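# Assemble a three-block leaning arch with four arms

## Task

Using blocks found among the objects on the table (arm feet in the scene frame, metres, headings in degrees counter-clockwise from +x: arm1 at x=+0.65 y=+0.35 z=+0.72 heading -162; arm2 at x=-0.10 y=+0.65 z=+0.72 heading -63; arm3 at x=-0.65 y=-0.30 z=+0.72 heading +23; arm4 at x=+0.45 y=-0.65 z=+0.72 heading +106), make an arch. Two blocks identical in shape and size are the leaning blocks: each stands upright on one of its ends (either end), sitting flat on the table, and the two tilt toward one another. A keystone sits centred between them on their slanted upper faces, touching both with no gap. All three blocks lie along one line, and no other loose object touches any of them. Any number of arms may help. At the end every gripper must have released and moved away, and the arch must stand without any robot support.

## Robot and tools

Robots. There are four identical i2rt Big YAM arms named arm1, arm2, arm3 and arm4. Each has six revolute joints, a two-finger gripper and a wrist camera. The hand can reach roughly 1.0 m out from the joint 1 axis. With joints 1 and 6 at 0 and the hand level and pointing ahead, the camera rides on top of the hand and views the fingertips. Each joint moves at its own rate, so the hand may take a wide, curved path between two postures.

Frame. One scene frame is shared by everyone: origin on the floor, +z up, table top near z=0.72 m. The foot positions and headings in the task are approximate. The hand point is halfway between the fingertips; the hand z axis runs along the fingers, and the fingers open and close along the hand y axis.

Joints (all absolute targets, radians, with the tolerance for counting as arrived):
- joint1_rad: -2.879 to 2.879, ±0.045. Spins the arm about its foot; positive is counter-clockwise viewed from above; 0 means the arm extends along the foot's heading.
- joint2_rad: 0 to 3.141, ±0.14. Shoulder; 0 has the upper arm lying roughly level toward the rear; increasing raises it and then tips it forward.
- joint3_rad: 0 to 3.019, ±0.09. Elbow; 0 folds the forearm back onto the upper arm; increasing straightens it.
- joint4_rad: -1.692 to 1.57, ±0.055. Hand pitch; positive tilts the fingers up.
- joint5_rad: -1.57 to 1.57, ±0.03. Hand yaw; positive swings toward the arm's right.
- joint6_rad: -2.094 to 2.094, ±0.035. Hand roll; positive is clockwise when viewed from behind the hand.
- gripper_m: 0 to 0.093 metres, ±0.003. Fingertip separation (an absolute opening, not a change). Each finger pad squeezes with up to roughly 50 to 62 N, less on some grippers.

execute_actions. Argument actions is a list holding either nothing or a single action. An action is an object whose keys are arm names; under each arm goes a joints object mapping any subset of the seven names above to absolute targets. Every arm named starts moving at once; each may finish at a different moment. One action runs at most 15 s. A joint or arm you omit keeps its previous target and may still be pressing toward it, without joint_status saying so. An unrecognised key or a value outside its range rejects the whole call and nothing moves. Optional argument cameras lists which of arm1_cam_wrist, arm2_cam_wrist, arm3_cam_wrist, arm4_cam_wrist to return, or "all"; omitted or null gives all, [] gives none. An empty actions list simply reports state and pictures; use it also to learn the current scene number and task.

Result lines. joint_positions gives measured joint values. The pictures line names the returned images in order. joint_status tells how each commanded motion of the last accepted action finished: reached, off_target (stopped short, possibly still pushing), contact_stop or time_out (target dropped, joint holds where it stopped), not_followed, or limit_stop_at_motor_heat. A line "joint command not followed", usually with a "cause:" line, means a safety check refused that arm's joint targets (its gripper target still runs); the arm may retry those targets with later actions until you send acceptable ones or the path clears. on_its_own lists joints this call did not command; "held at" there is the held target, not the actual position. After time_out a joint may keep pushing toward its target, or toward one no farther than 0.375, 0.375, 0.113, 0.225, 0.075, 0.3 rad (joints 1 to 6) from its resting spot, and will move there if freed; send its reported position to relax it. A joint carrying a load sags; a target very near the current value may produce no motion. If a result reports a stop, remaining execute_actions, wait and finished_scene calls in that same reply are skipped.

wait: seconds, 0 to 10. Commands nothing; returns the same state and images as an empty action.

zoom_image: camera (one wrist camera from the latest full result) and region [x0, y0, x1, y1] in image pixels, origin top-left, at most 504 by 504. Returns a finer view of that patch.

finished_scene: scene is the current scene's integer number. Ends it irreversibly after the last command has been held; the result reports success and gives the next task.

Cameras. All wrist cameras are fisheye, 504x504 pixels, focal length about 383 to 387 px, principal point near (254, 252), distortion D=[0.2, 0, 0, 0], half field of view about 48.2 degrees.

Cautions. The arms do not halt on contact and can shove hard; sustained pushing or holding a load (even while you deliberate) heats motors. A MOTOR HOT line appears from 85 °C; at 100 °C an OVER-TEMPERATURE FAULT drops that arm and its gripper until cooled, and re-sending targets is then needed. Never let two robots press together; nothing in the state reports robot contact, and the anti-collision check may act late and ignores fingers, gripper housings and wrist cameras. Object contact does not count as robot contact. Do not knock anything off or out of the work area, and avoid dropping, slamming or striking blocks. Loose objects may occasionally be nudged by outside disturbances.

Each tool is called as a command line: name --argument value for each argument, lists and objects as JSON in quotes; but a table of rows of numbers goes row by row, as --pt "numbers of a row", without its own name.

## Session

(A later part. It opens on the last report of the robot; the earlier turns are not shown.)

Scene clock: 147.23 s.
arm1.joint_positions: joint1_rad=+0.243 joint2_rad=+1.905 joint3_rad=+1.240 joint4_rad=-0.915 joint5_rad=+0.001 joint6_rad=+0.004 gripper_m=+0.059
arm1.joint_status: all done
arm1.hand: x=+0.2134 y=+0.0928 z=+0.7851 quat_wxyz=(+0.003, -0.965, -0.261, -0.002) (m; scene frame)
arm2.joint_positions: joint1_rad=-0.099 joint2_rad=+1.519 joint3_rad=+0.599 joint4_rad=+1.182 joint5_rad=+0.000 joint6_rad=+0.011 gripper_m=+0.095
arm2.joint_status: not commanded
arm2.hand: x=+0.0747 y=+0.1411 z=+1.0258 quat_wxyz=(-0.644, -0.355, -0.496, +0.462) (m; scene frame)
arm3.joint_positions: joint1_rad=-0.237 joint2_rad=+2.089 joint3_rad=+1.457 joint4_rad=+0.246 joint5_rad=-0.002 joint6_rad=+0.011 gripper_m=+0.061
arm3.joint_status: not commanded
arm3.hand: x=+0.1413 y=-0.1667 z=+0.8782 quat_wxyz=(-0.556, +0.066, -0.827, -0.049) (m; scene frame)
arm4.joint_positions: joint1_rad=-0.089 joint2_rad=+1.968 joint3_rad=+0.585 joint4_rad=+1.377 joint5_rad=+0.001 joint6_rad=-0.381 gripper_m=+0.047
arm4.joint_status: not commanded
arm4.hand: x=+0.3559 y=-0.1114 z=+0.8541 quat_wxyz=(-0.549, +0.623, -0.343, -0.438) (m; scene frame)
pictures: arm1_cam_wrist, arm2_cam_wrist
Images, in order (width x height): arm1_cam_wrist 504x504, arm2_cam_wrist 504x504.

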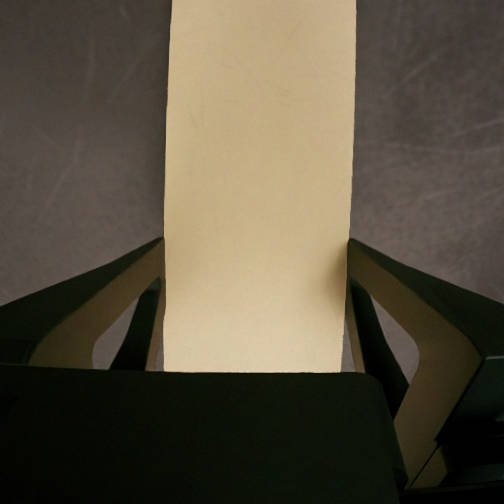

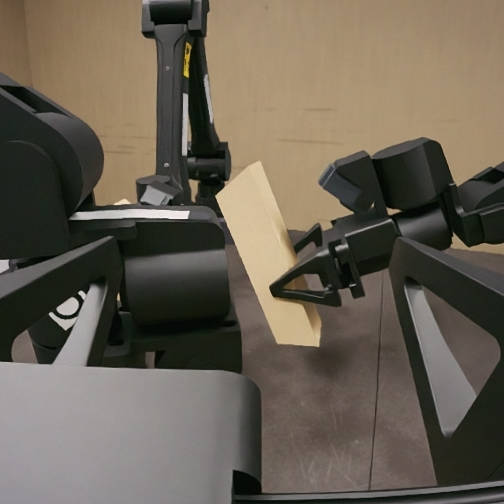

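execute_actions --actions '[{"arm1":{"joints":{"joint2_rad":1.98,"joint4_rad":-0.83}},"arm4":{"joints":{"joint3_rad":0.53,"joint4_rad":1.49}},"arm2":{"joints":{"joint2_rad":1.3,"joint3_rad":0.3,"joint4_rad":1.3}}}]' --cameras '[]'

execute_actions --actions '[{"arm1":{"joints":{"gripper_m":0.093}}}]' --cameras '[]'

execute_actions --actions '[{"arm1":{"joints":{"joint2_rad":2.04,"joint3_rad":1.36,"joint4_rad":-0.87}}}]' --cameras '["arm1_cam_wrist"]'

execute_actions --actions '[{"arm1":{"joints":{"gripper_m":0}}}]' --cameras '[]'

execute_actions --actions '[{"arm1":{"joints":{"joint2_rad":1.5,"joint3_rad":1.9,"joint4_rad":-1.69}}}]' --cameras '[]'

execute_actions --actions '[{"arm1":{"joints":{"joint1_rad":0.59,"joint2_rad":2.0,"joint3_rad":2.2,"joint6_rad":0.71}},"arm3":{"joints":{"joint2_rad":2.09,"joint4_rad":0.34}},"arm4":{"joints":{"joint2_rad":2.03,"joint4_rad":1.55}}}]' --cameras '["arm2_cam_wrist"]'

Scene clock: 163.23 s.
arm1.joint_positions: joint1_rad=+0.243 joint2_rad=+1.930 joint3_rad=+1.240 joint4_rad=-0.854 joint5_rad=+0.000 joint6_rad=+0.003 gripper_m=+0.059
arm1.joint_status: all done
arm1.hand: x=+0.2038 y=+0.0870 z=+0.7729 quat_wxyz=(-0.002, -0.965, -0.261, +0.015) (m; scene frame)
arm2.joint_positions: joint1_rad=-0.099 joint2_rad=+1.297 joint3_rad=+0.297 joint4_rad=+1.288 joint5_rad=+0.000 joint6_rad=+0.011 gripper_m=+0.095
arm2.joint_status: all done
arm2.hand: x=+0.0389 y=+0.2472 z=+1.0162 quat_wxyz=(-0.650, -0.348, -0.488, +0.467) (m; scene frame)
arm3.joint_positions: joint1_rad=-0.237 joint2_rad=+2.089 joint3_rad=+1.457 joint4_rad=+0.246 joint5_rad=-0.002 joint6_rad=+0.011 gripper_m=+0.061
arm3.joint_status: not commanded
arm3.hand: x=+0.1413 y=-0.1667 z=+0.8782 quat_wxyz=(-0.556, +0.066, -0.827, -0.049) (m; scene frame)
arm4.joint_positions: joint1_rad=-0.089 joint2_rad=+1.968 joint3_rad=+0.516 joint4_rad=+1.447 joint5_rad=+0.001 joint6_rad=-0.381 gripper_m=+0.047
arm4.joint_status: all done
arm4.hand: x=+0.3604 y=-0.1369 z=+0.8506 quat_wxyz=(-0.550, +0.623, -0.343, -0.439) (m; scene frame)
pictures: none
No camera images: the call's "cameras" was empty. Leave "cameras" out to get every camera's image.

Scene clock: 164.07 s.
arm1.joint_positions: joint1_rad=+0.243 joint2_rad=+1.960 joint3_rad=+1.240 joint4_rad=-0.844 joint5_rad=+0.000 joint6_rad=+0.003 gripper_m=+0.093
arm1.joint_status: all done
arm1.hand: x=+0.2060 y=+0.0884 z=+0.7578 quat_wxyz=(+0.000, -0.965, -0.261, +0.005) (m; scene frame)
arm2.joint_positions: joint1_rad=-0.099 joint2_rad=+1.297 joint3_rad=+0.297 joint4_rad=+1.288 joint5_rad=+0.000 joint6_rad=+0.011 gripper_m=+0.095
arm2.joint_status: not commanded
arm2.hand: x=+0.0389 y=+0.2472 z=+1.0162 quat_wxyz=(-0.650, -0.348, -0.488, +0.467) (m; scene frame)
arm3.joint_positions: joint1_rad=-0.237 joint2_rad=+2.089 joint3_rad=+1.457 joint4_rad=+0.246 joint5_rad=-0.002 joint6_rad=+0.011 gripper_m=+0.061
arm3.joint_status: not commanded
arm3.hand: x=+0.1413 y=-0.1667 z=+0.8782 quat_wxyz=(-0.556, +0.066, -0.827, -0.049) (m; scene frame)
arm4.joint_positions: joint1_rad=-0.089 joint2_rad=+1.968 joint3_rad=+0.516 joint4_rad=+1.447 joint5_rad=+0.001 joint6_rad=-0.381 gripper_m=+0.047
arm4.joint_status: not commanded
arm4.hand: x=+0.3604 y=-0.1369 z=+0.8506 quat_wxyz=(-0.550, +0.623, -0.343, -0.439) (m; scene frame)
pictures: none
No camera images: the call's "cameras" was empty. Leave "cameras" out to get every camera's image.

Scene clock: 164.87 s.
arm1.joint_positions: joint1_rad=+0.243 joint2_rad=+2.026 joint3_rad=+1.316 joint4_rad=-0.859 joint5_rad=+0.000 joint6_rad=+0.003 gripper_m=+0.093
arm1.joint_status: all done
arm1.hand: x=+0.1869 y=+0.0772 z=+0.7463 quat_wxyz=(+0.001, -0.965, -0.261, +0.002) (m; scene frame)
arm2.joint_positions: joint1_rad=-0.099 joint2_rad=+1.297 joint3_rad=+0.297 joint4_rad=+1.288 joint5_rad=+0.000 joint6_rad=+0.011 gripper_m=+0.095
arm2.joint_status: not commanded
arm2.hand: x=+0.0389 y=+0.2472 z=+1.0162 quat_wxyz=(-0.650, -0.348, -0.488, +0.467) (m; scene frame)
arm3.joint_positions: joint1_rad=-0.237 joint2_rad=+2.089 joint3_rad=+1.457 joint4_rad=+0.246 joint5_rad=-0.002 joint6_rad=+0.011 gripper_m=+0.061
arm3.joint_status: not commanded
arm3.hand: x=+0.1413 y=-0.1667 z=+0.8782 quat_wxyz=(-0.556, +0.066, -0.827, -0.049) (m; scene frame)
arm4.joint_positions: joint1_rad=-0.089 joint2_rad=+1.968 joint3_rad=+0.516 joint4_rad=+1.447 joint5_rad=+0.001 joint6_rad=-0.381 gripper_m=+0.047
arm4.joint_status: not commanded
arm4.hand: x=+0.3604 y=-0.1369 z=+0.8506 quat_wxyz=(-0.550, +0.623, -0.343, -0.439) (m; scene frame)
pictures: arm1_cam_wrist
Images, in order (width x height): arm1_cam_wrist 504x504.

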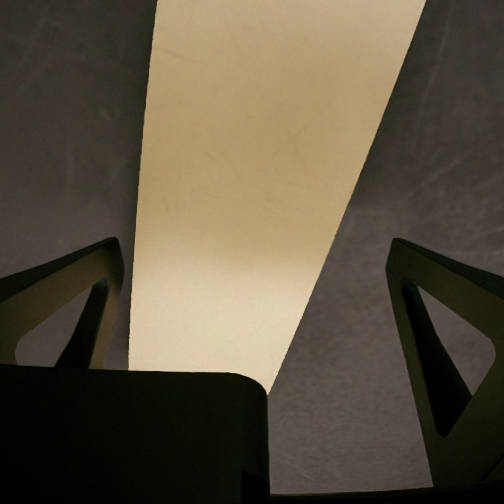

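Scene clock: 165.57 s.
arm1.joint_positions: joint1_rad=+0.243 joint2_rad=+2.026 joint3_rad=+1.316 joint4_rad=-0.859 joint5_rad=-0.001 joint6_rad=+0.002 gripper_m=+0.062
arm1.joint_status: gripper_m off_target (ended at +0.062, target +0.000)
arm1.hand: x=+0.1872 y=+0.0767 z=+0.7463 quat_wxyz=(+0.001, -0.965, -0.262, +0.002) (m; scene frame)
arm2.joint_positions: joint1_rad=-0.099 joint2_rad=+1.297 joint3_rad=+0.297 joint4_rad=+1.288 joint5_rad=+0.000 joint6_rad=+0.011 gripper_m=+0.095
arm2.joint_status: not commanded
arm2.hand: x=+0.0389 y=+0.2472 z=+1.0162 quat_wxyz=(-0.650, -0.348, -0.488, +0.467) (m; scene frame)
arm3.joint_positions: joint1_rad=-0.237 joint2_rad=+2.089 joint3_rad=+1.457 joint4_rad=+0.246 joint5_rad=-0.002 joint6_rad=+0.011 gripper_m=+0.061
arm3.joint_status: not commanded
arm3.hand: x=+0.1413 y=-0.1667 z=+0.8782 quat_wxyz=(-0.556, +0.066, -0.827, -0.049) (m; scene frame)
arm4.joint_positions: joint1_rad=-0.089 joint2_rad=+1.968 joint3_rad=+0.516 joint4_rad=+1.447 joint5_rad=+0.001 joint6_rad=-0.381 gripper_m=+0.047
arm4.joint_status: not commanded
arm4.hand: x=+0.3604 y=-0.1369 z=+0.8506 quat_wxyz=(-0.550, +0.623, -0.343, -0.439) (m; scene frame)
pictures: none
No camera images: the call's "cameras" was empty. Leave "cameras" out to get every camera's image.

Scene clock: 167.47 s.
arm1.joint_positions: joint1_rad=+0.243 joint2_rad=+1.523 joint3_rad=+1.883 joint4_rad=-1.683 joint5_rad=-0.001 joint6_rad=+0.002 gripper_m=+0.062
arm1.joint_status: all done
arm1.hand: x=+0.2318 y=+0.1011 z=+1.2086 quat_wxyz=(-0.032, -0.957, -0.260, +0.121) (m; scene frame)
arm2.joint_positions: joint1_rad=-0.099 joint2_rad=+1.297 joint3_rad=+0.297 joint4_rad=+1.288 joint5_rad=+0.000 joint6_rad=+0.011 gripper_m=+0.095
arm2.joint_status: not commanded
arm2.hand: x=+0.0389 y=+0.2472 z=+1.0162 quat_wxyz=(-0.650, -0.348, -0.488, +0.467) (m; scene frame)
arm3.joint_positions: joint1_rad=-0.237 joint2_rad=+2.089 joint3_rad=+1.457 joint4_rad=+0.246 joint5_rad=-0.002 joint6_rad=+0.011 gripper_m=+0.061
arm3.joint_status: not commanded
arm3.hand: x=+0.1413 y=-0.1667 z=+0.8782 quat_wxyz=(-0.556, +0.066, -0.827, -0.049) (m; scene frame)
arm4.joint_positions: joint1_rad=-0.089 joint2_rad=+1.968 joint3_rad=+0.516 joint4_rad=+1.447 joint5_rad=+0.001 joint6_rad=-0.381 gripper_m=+0.047
arm4.joint_status: not commanded
arm4.hand: x=+0.3604 y=-0.1369 z=+0.8506 quat_wxyz=(-0.550, +0.623, -0.343, -0.439) (m; scene frame)
pictures: none
No camera images: the call's "cameras" was empty. Leave "cameras" out to get every camera's image.

Scene clock: 169.13 s.
arm1.joint_positions: joint1_rad=+0.596 joint2_rad=+2.023 joint3_rad=+2.149 joint4_rad=-1.690 joint5_rad=-0.002 joint6_rad=+0.701 gripper_m=+0.062
arm1.joint_status: all done
arm1.hand: x=+0.2547 y=-0.1370 z=+1.0439 quat_wxyz=(-0.002, -0.996, -0.092, +0.004) (m; scene frame)
arm2.joint_positions: joint1_rad=-0.099 joint2_rad=+1.297 joint3_rad=+0.297 joint4_rad=+1.288 joint5_rad=+0.000 joint6_rad=+0.011 gripper_m=+0.095
arm2.joint_status: not commanded
arm2.hand: x=+0.0389 y=+0.2472 z=+1.0162 quat_wxyz=(-0.650, -0.348, -0.488, +0.467) (m; scene frame)
arm3.joint_positions: joint1_rad=-0.237 joint2_rad=+2.090 joint3_rad=+1.457 joint4_rad=+0.292 joint5_rad=-0.002 joint6_rad=+0.011 gripper_m=+0.061
arm3.joint_status: all done
arm3.hand: x=+0.1452 y=-0.1660 z=+0.8881 quat_wxyz=(-0.574, +0.065, -0.814, -0.051) (m; scene frame)
arm4.joint_positions: joint1_rad=-0.089 joint2_rad=+2.025 joint3_rad=+0.518 joint4_rad=+1.523 joint5_rad=-0.001 joint6_rad=-0.381 gripper_m=+0.047
arm4.joint_status: all done
arm4.hand: x=+0.3609 y=-0.1401 z=+0.8408 quat_wxyz=(-0.555, +0.617, -0.339, -0.443) (m; scene frame)
pictures: arm2_cam_wrist
Images, in order (width x height): arm2_cam_wrist 504x504.

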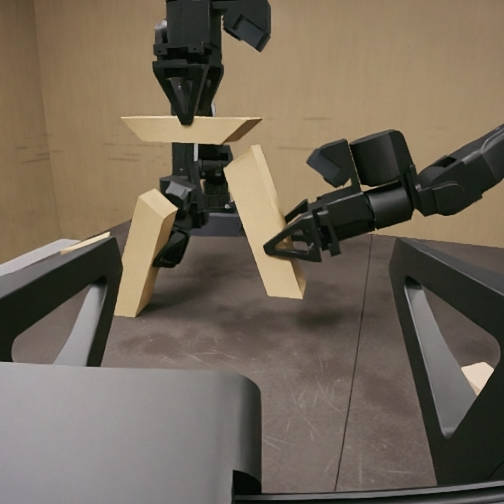

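execute_actions --actions '[{"arm3":{"joints":{"joint2_rad":2.03,"joint3_rad":1.31,"joint4_rad":0.45}},"arm4":{"joints":{"joint2_rad":2.08,"joint4_rad":1.57}}}]' --cameras '[]'

execute_actions --actions '[{"arm3":{"joints":{"joint2_rad":2.12,"joint4_rad":0.53}}}]' --cameras '["arm2_cam_wrist"]'

Scene clock: 179.90 s.
arm1.joint_positions: joint1_rad=+0.596 joint2_rad=+2.023 joint3_rad=+2.149 joint4_rad=-1.690 joint5_rad=-0.002 joint6_rad=+0.702 gripper_m=+0.062
arm1.joint_status: not commanded
arm1.hand: x=+0.2547 y=-0.1370 z=+1.0439 quat_wxyz=(-0.002, -0.996, -0.092, +0.004) (m; scene frame)
arm2.joint_positions: joint1_rad=-0.099 joint2_rad=+1.297 joint3_rad=+0.297 joint4_rad=+1.288 joint5_rad=+0.000 joint6_rad=+0.011 gripper_m=+0.095
arm2.joint_status: not commanded
arm2.hand: x=+0.0389 y=+0.2472 z=+1.0162 quat_wxyz=(-0.650, -0.348, -0.488, +0.467) (m; scene frame)
arm3.joint_positions: joint1_rad=-0.237 joint2_rad=+2.058 joint3_rad=+1.291 joint4_rad=+0.408 joint5_rad=-0.002 joint6_rad=+0.011 gripper_m=+0.061
arm3.joint_status: all done
arm3.hand: x=+0.1018 y=-0.1734 z=+0.8523 quat_wxyz=(-0.567, +0.065, -0.820, -0.050) (m; scene frame)
arm4.joint_positions: joint1_rad=-0.089 joint2_rad=+2.048 joint3_rad=+0.518 joint4_rad=+1.566 joint5_rad=-0.001 joint6_rad=-0.381 gripper_m=+0.047
arm4.joint_status: all done
arm4.hand: x=+0.3612 y=-0.1418 z=+0.8405 quat_wxyz=(-0.560, +0.611, -0.335, -0.448) (m; scene frame)
pictures: none
No camera images: the call's "cameras" was empty. Leave "cameras" out to get every camera's image.

Scene clock: 180.90 s.
arm1.joint_positions: joint1_rad=+0.596 joint2_rad=+2.023 joint3_rad=+2.149 joint4_rad=-1.690 joint5_rad=-0.002 joint6_rad=+0.702 gripper_m=+0.062
arm1.joint_status: not commanded
arm1.hand: x=+0.2547 y=-0.1370 z=+1.0439 quat_wxyz=(-0.002, -0.996, -0.092, +0.004) (m; scene frame)
arm2.joint_positions: joint1_rad=-0.099 joint2_rad=+1.297 joint3_rad=+0.297 joint4_rad=+1.288 joint5_rad=+0.000 joint6_rad=+0.011 gripper_m=+0.095
arm2.joint_status: not commanded
arm2.hand: x=+0.0389 y=+0.2472 z=+1.0162 quat_wxyz=(-0.650, -0.348, -0.488, +0.467) (m; scene frame)
arm3.joint_positions: joint1_rad=-0.237 joint2_rad=+2.134 joint3_rad=+1.291 joint4_rad=+0.485 joint5_rad=-0.002 joint6_rad=+0.011 gripper_m=+0.061
arm3.joint_status: all done
arm3.hand: x=+0.1032 y=-0.1732 z=+0.8137 quat_wxyz=(-0.567, +0.065, -0.819, -0.050) (m; scene frame)
arm4.joint_positions: joint1_rad=-0.089 joint2_rad=+2.048 joint3_rad=+0.518 joint4_rad=+1.566 joint5_rad=-0.001 joint6_rad=-0.381 gripper_m=+0.047
arm4.joint_status: not commanded
arm4.hand: x=+0.3612 y=-0.1418 z=+0.8405 quat_wxyz=(-0.560, +0.611, -0.335, -0.448) (m; scene frame)
pictures: arm2_cam_wrist
Images, in order (width x height): arm2_cam_wrist 504x504.

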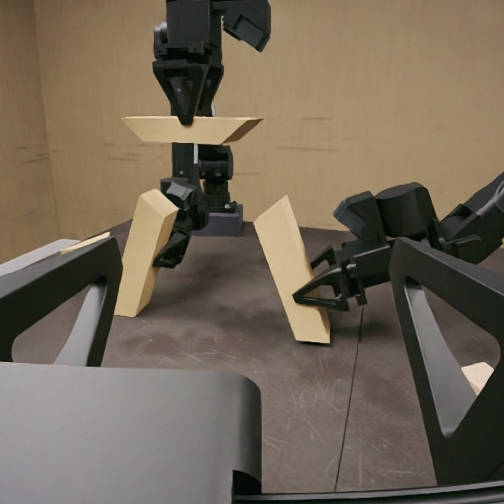

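execute_actions --actions '[{"arm3":{"joints":{"joint2_rad":2.16,"joint4_rad":0.56}},"arm1":{"joints":{"joint1_rad":0.55,"joint2_rad":2.12,"joint4_rad":-1.55,"joint6_rad":0.66}}}]' --cameras '["arm2_cam_wrist"]'

Scene clock: 189.93 s.
arm1.joint_positions: joint1_rad=+0.552 joint2_rad=+2.137 joint3_rad=+2.149 joint4_rad=-1.563 joint5_rad=-0.002 joint6_rad=+0.668 gripper_m=+0.062
arm1.joint_status: all done
arm1.hand: x=+0.2064 y=-0.1485 z=+0.9728 quat_wxyz=(-0.006, -0.996, -0.086, +0.008) (m; scene frame)
arm2.joint_positions: joint1_rad=-0.099 joint2_rad=+1.297 joint3_rad=+0.297 joint4_rad=+1.288 joint5_rad=+0.000 joint6_rad=+0.011 gripper_m=+0.095
arm2.joint_status: not commanded
arm2.hand: x=+0.0389 y=+0.2472 z=+1.0162 quat_wxyz=(-0.650, -0.348, -0.488, +0.467) (m; scene frame)
arm3.joint_positions: joint1_rad=-0.237 joint2_rad=+2.154 joint3_rad=+1.291 joint4_rad=+0.518 joint5_rad=-0.003 joint6_rad=+0.010 gripper_m=+0.061
arm3.joint_status: all done
arm3.hand: x=+0.1041 y=-0.1727 z=+0.8065 quat_wxyz=(-0.573, +0.065, -0.816, -0.051) (m; scene frame)
arm4.joint_positions: joint1_rad=-0.089 joint2_rad=+2.048 joint3_rad=+0.518 joint4_rad=+1.566 joint5_rad=-0.001 joint6_rad=-0.381 gripper_m=+0.047
arm4.joint_status: not commanded
arm4.hand: x=+0.3612 y=-0.1418 z=+0.8405 quat_wxyz=(-0.560, +0.611, -0.335, -0.448) (m; scene frame)
pictures: arm2_cam_wrist
Images, in order (width x height): arm2_cam_wrist 504x504.

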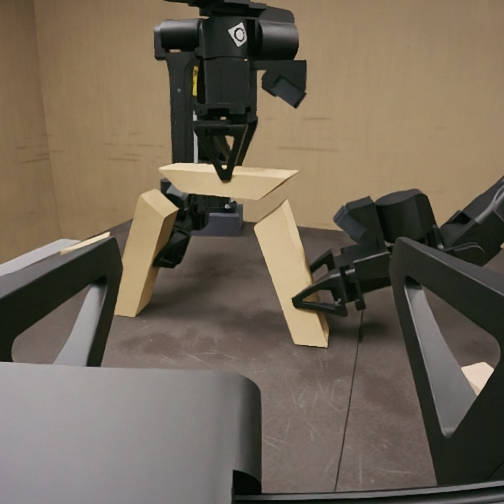

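execute_actions --actions '[{"arm1":{"joints":{"joint1_rad":0.585,"joint6_rad":0.70}}}]' --cameras '[]'

execute_actions --actions '[{"arm1":{"joints":{"joint3_rad":2.07,"joint4_rad":-1.47}}}]' --cameras '["arm2_cam_wrist"]'

execute_actions --actions '[{"arm1":{"joints":{"gripper_m":0.093}}}]' --cameras '[]'

execute_actions --actions '[{"arm1":{"joints":{"joint2_rad":1.85,"joint3_rad":2.1,"joint4_rad":-1.5,"joint6_rad":0}}}]' --cameras '["arm2_cam_wrist","arm1_cam_wrist"]'

Scene clock: 203.90 s.
arm1.joint_positions: joint1_rad=+0.580 joint2_rad=+2.137 joint3_rad=+2.149 joint4_rad=-1.563 joint5_rad=-0.002 joint6_rad=+0.691 gripper_m=+0.062
arm1.joint_status: all done
arm1.hand: x=+0.2207 y=-0.1609 z=+0.9727 quat_wxyz=(-0.006, -0.996, -0.089, +0.008) (m; scene frame)
arm2.joint_positions: joint1_rad=-0.099 joint2_rad=+1.297 joint3_rad=+0.297 joint4_rad=+1.288 joint5_rad=+0.000 joint6_rad=+0.011 gripper_m=+0.095
arm2.joint_status: not commanded
arm2.hand: x=+0.0389 y=+0.2472 z=+1.0162 quat_wxyz=(-0.650, -0.348, -0.488, +0.467) (m; scene frame)
arm3.joint_positions: joint1_rad=-0.237 joint2_rad=+2.154 joint3_rad=+1.291 joint4_rad=+0.518 joint5_rad=-0.003 joint6_rad=+0.010 gripper_m=+0.061
arm3.joint_status: not commanded
arm3.hand: x=+0.1041 y=-0.1727 z=+0.8065 quat_wxyz=(-0.573, +0.065, -0.816, -0.051) (m; scene frame)
arm4.joint_positions: joint1_rad=-0.089 joint2_rad=+2.048 joint3_rad=+0.518 joint4_rad=+1.566 joint5_rad=-0.001 joint6_rad=-0.381 gripper_m=+0.047
arm4.joint_status: not commanded
arm4.hand: x=+0.3612 y=-0.1418 z=+0.8405 quat_wxyz=(-0.560, +0.611, -0.335, -0.448) (m; scene frame)
pictures: none
No camera images: the call's "cameras" was empty. Leave "cameras" out to get every camera's image.

Scene clock: 204.87 s.
arm1.joint_positions: joint1_rad=+0.580 joint2_rad=+2.133 joint3_rad=+2.061 joint4_rad=-1.484 joint5_rad=-0.002 joint6_rad=+0.692 gripper_m=+0.062
arm1.joint_status: all done
arm1.hand: x=+0.2225 y=-0.1585 z=+0.9414 quat_wxyz=(-0.005, -0.996, -0.088, +0.007) (m; scene frame)
arm2.joint_positions: joint1_rad=-0.099 joint2_rad=+1.297 joint3_rad=+0.297 joint4_rad=+1.288 joint5_rad=+0.000 joint6_rad=+0.011 gripper_m=+0.095
arm2.joint_status: not commanded
arm2.hand: x=+0.0389 y=+0.2472 z=+1.0162 quat_wxyz=(-0.650, -0.348, -0.488, +0.467) (m; scene frame)
arm3.joint_positions: joint1_rad=-0.237 joint2_rad=+2.154 joint3_rad=+1.291 joint4_rad=+0.518 joint5_rad=-0.003 joint6_rad=+0.010 gripper_m=+0.061
arm3.joint_status: not commanded
arm3.hand: x=+0.1041 y=-0.1727 z=+0.8065 quat_wxyz=(-0.573, +0.065, -0.816, -0.051) (m; scene frame)
arm4.joint_positions: joint1_rad=-0.089 joint2_rad=+2.048 joint3_rad=+0.518 joint4_rad=+1.566 joint5_rad=-0.001 joint6_rad=-0.381 gripper_m=+0.047
arm4.joint_status: not commanded
arm4.hand: x=+0.3612 y=-0.1418 z=+0.8405 quat_wxyz=(-0.560, +0.611, -0.335, -0.448) (m; scene frame)
pictures: arm2_cam_wrist
Images, in order (width x height): arm2_cam_wrist 504x504.

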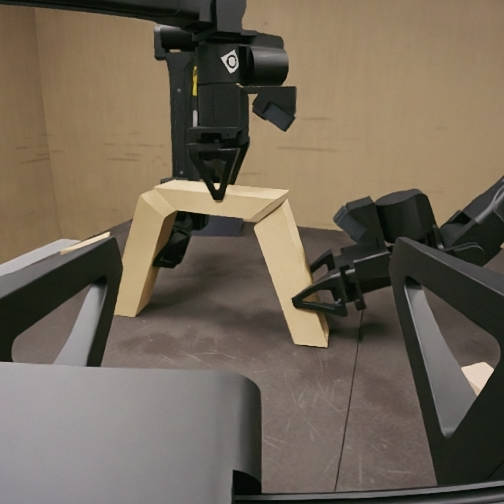

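Scene clock: 205.67 s.
arm1.joint_positions: joint1_rad=+0.580 joint2_rad=+2.132 joint3_rad=+2.061 joint4_rad=-1.483 joint5_rad=-0.002 joint6_rad=+0.692 gripper_m=+0.093
arm1.joint_status: all done
arm1.hand: x=+0.2225 y=-0.1586 z=+0.9422 quat_wxyz=(-0.005, -0.996, -0.088, +0.007) (m; scene frame)
arm2.joint_positions: joint1_rad=-0.099 joint2_rad=+1.297 joint3_rad=+0.297 joint4_rad=+1.288 joint5_rad=+0.000 joint6_rad=+0.011 gripper_m=+0.095
arm2.joint_status: not commanded
arm2.hand: x=+0.0389 y=+0.2472 z=+1.0162 quat_wxyz=(-0.650, -0.348, -0.488, +0.467) (m; scene frame)
arm3.joint_positions: joint1_rad=-0.237 joint2_rad=+2.155 joint3_rad=+1.291 joint4_rad=+0.519 joint5_rad=-0.002 joint6_rad=+0.009 gripper_m=+0.061
arm3.joint_status: not commanded
arm3.hand: x=+0.1042 y=-0.1728 z=+0.8064 quat_wxyz=(-0.573, +0.066, -0.815, -0.050) (m; scene frame)
arm4.joint_positions: joint1_rad=-0.089 joint2_rad=+2.048 joint3_rad=+0.518 joint4_rad=+1.567 joint5_rad=+0.001 joint6_rad=-0.379 gripper_m=+0.047
arm4.joint_status: not commanded
arm4.hand: x=+0.3614 y=-0.1417 z=+0.8406 quat_wxyz=(-0.561, +0.610, -0.336, -0.448) (m; scene frame)
pictures: none
No camera images: the call's "cameras" was empty. Leave "cameras" out to get every camera's image.

Scene clock: 207.33 s.
arm1.joint_positions: joint1_rad=+0.580 joint2_rad=+1.838 joint3_rad=+2.085 joint4_rad=-1.489 joint5_rad=-0.002 joint6_rad=+0.008 gripper_m=+0.093
arm1.joint_status: all done
arm1.hand: x=+0.2418 y=-0.1369 z=+1.1385 quat_wxyz=(-0.069, -0.896, -0.412, +0.149) (m; scene frame)
arm2.joint_positions: joint1_rad=-0.099 joint2_rad=+1.297 joint3_rad=+0.297 joint4_rad=+1.288 joint5_rad=+0.000 joint6_rad=+0.011 gripper_m=+0.095
arm2.joint_status: not commanded
arm2.hand: x=+0.0389 y=+0.2472 z=+1.0162 quat_wxyz=(-0.650, -0.348, -0.488, +0.467) (m; scene frame)
arm3.joint_positions: joint1_rad=-0.237 joint2_rad=+2.155 joint3_rad=+1.291 joint4_rad=+0.519 joint5_rad=-0.002 joint6_rad=+0.009 gripper_m=+0.061
arm3.joint_status: not commanded
arm3.hand: x=+0.1042 y=-0.1728 z=+0.8064 quat_wxyz=(-0.573, +0.066, -0.815, -0.050) (m; scene frame)
arm4.joint_positions: joint1_rad=-0.089 joint2_rad=+2.048 joint3_rad=+0.518 joint4_rad=+1.567 joint5_rad=+0.001 joint6_rad=-0.379 gripper_m=+0.047
arm4.joint_status: not commanded
arm4.hand: x=+0.3614 y=-0.1417 z=+0.8406 quat_wxyz=(-0.561, +0.610, -0.336, -0.448) (m; scene frame)
pictures: arm1_cam_wrist, arm2_cam_wrist
Images, in order (width x height): arm1_cam_wrist 504x504, arm2_cam_wrist 504x504.

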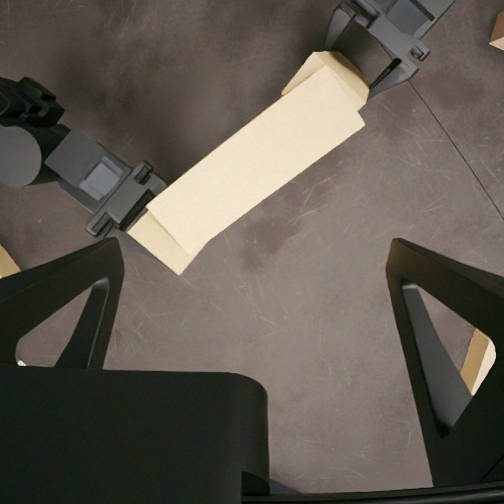

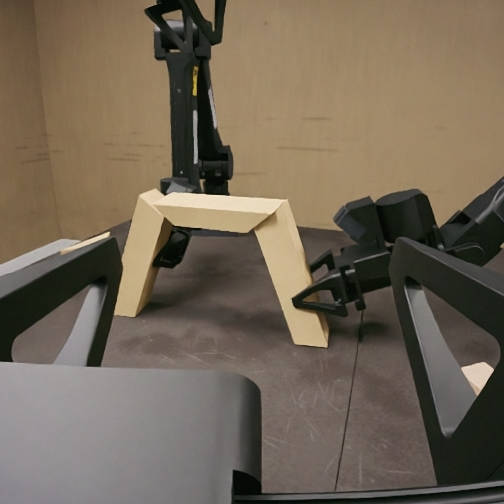

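execute_actions --actions '[{"arm4":{"joints":{"gripper_m":0.093,"joint2_rad":2.04}},"arm3":{"joints":{"gripper_m":0.093}}}]' --cameras '[]'

execute_actions --actions '[{"arm4":{"joints":{"joint2_rad":1.8,"joint3_rad":0.22}},"arm3":{"joints":{"joint2_rad":1.9,"joint3_rad":0.95,"joint4_rad":0.6}},"arm1":{"joints":{"joint2_rad":1.2,"joint3_rad":1.4}}}]' --cameras '["arm2_cam_wrist"]'

finished_scene --scene 2

Scene clock: 215.50 s.
arm1.joint_positions: joint1_rad=+0.580 joint2_rad=+1.838 joint3_rad=+2.085 joint4_rad=-1.489 joint5_rad=-0.002 joint6_rad=+0.008 gripper_m=+0.093
arm1.joint_status: not commanded
arm1.hand: x=+0.2418 y=-0.1369 z=+1.1385 quat_wxyz=(-0.069, -0.896, -0.412, +0.149) (m; scene frame)
arm2.joint_positions: joint1_rad=-0.099 joint2_rad=+1.297 joint3_rad=+0.297 joint4_rad=+1.288 joint5_rad=+0.000 joint6_rad=+0.011 gripper_m=+0.095
arm2.joint_status: not commanded
arm2.hand: x=+0.0389 y=+0.2472 z=+1.0162 quat_wxyz=(-0.650, -0.348, -0.488, +0.467) (m; scene frame)
arm3.joint_positions: joint1_rad=-0.237 joint2_rad=+2.155 joint3_rad=+1.291 joint4_rad=+0.539 joint5_rad=-0.002 joint6_rad=+0.009 gripper_m=+0.093
arm3.joint_status: all done
arm3.hand: x=+0.1058 y=-0.1725 z=+0.8112 quat_wxyz=(-0.581, +0.065, -0.809, -0.051) (m; scene frame)
arm4.joint_positions: joint1_rad=-0.089 joint2_rad=+2.045 joint3_rad=+0.518 joint4_rad=+1.567 joint5_rad=+0.001 joint6_rad=-0.379 gripper_m=+0.093
arm4.joint_status: all done
arm4.hand: x=+0.3614 y=-0.1413 z=+0.8422 quat_wxyz=(-0.562, +0.609, -0.335, -0.449) (m; scene frame)
pictures: none
No camera images: the call's "cameras" was empty. Leave "cameras" out to get every camera's image.

Scene clock: 217.00 s.
arm1.joint_positions: joint1_rad=+0.580 joint2_rad=+1.195 joint3_rad=+1.406 joint4_rad=-1.493 joint5_rad=-0.002 joint6_rad=+0.008 gripper_m=+0.093
arm1.joint_status: all done
arm1.hand: x=+0.4018 y=+0.0522 z=+1.1516 quat_wxyz=(-0.060, -0.899, -0.413, +0.131) (m; scene frame)
arm2.joint_positions: joint1_rad=-0.099 joint2_rad=+1.297 joint3_rad=+0.297 joint4_rad=+1.288 joint5_rad=+0.000 joint6_rad=+0.011 gripper_m=+0.095
arm2.joint_status: not commanded
arm2.hand: x=+0.0389 y=+0.2472 z=+1.0162 quat_wxyz=(-0.650, -0.348, -0.488, +0.467) (m; scene frame)
arm3.joint_positions: joint1_rad=-0.237 joint2_rad=+1.883 joint3_rad=+0.958 joint4_rad=+0.586 joint5_rad=-0.002 joint6_rad=+0.009 gripper_m=+0.093
arm3.joint_status: all done
arm3.hand: x=+0.0033 y=-0.1896 z=+0.8538 quat_wxyz=(-0.575, +0.066, -0.814, -0.051) (m; scene frame)
arm4.joint_positions: joint1_rad=-0.089 joint2_rad=+1.792 joint3_rad=+0.219 joint4_rad=+1.567 joint5_rad=+0.001 joint6_rad=-0.379 gripper_m=+0.093
arm4.joint_status: all done
arm4.hand: x=+0.3781 y=-0.2411 z=+0.8798 quat_wxyz=(-0.549, +0.623, -0.344, -0.438) (m; scene frame)
pictures: arm2_cam_wrist
Images, in order (width x height): arm2_cam_wrist 504x504.

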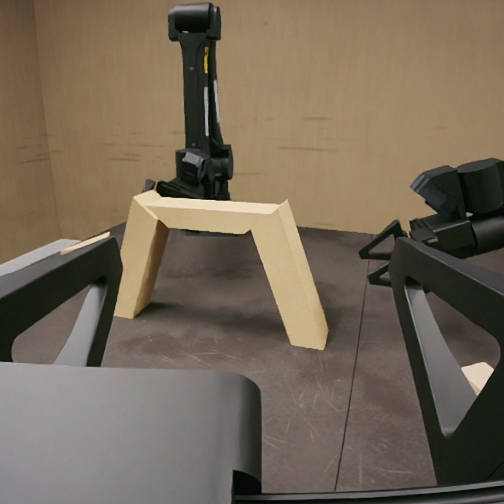

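The scene is finished: the task was done.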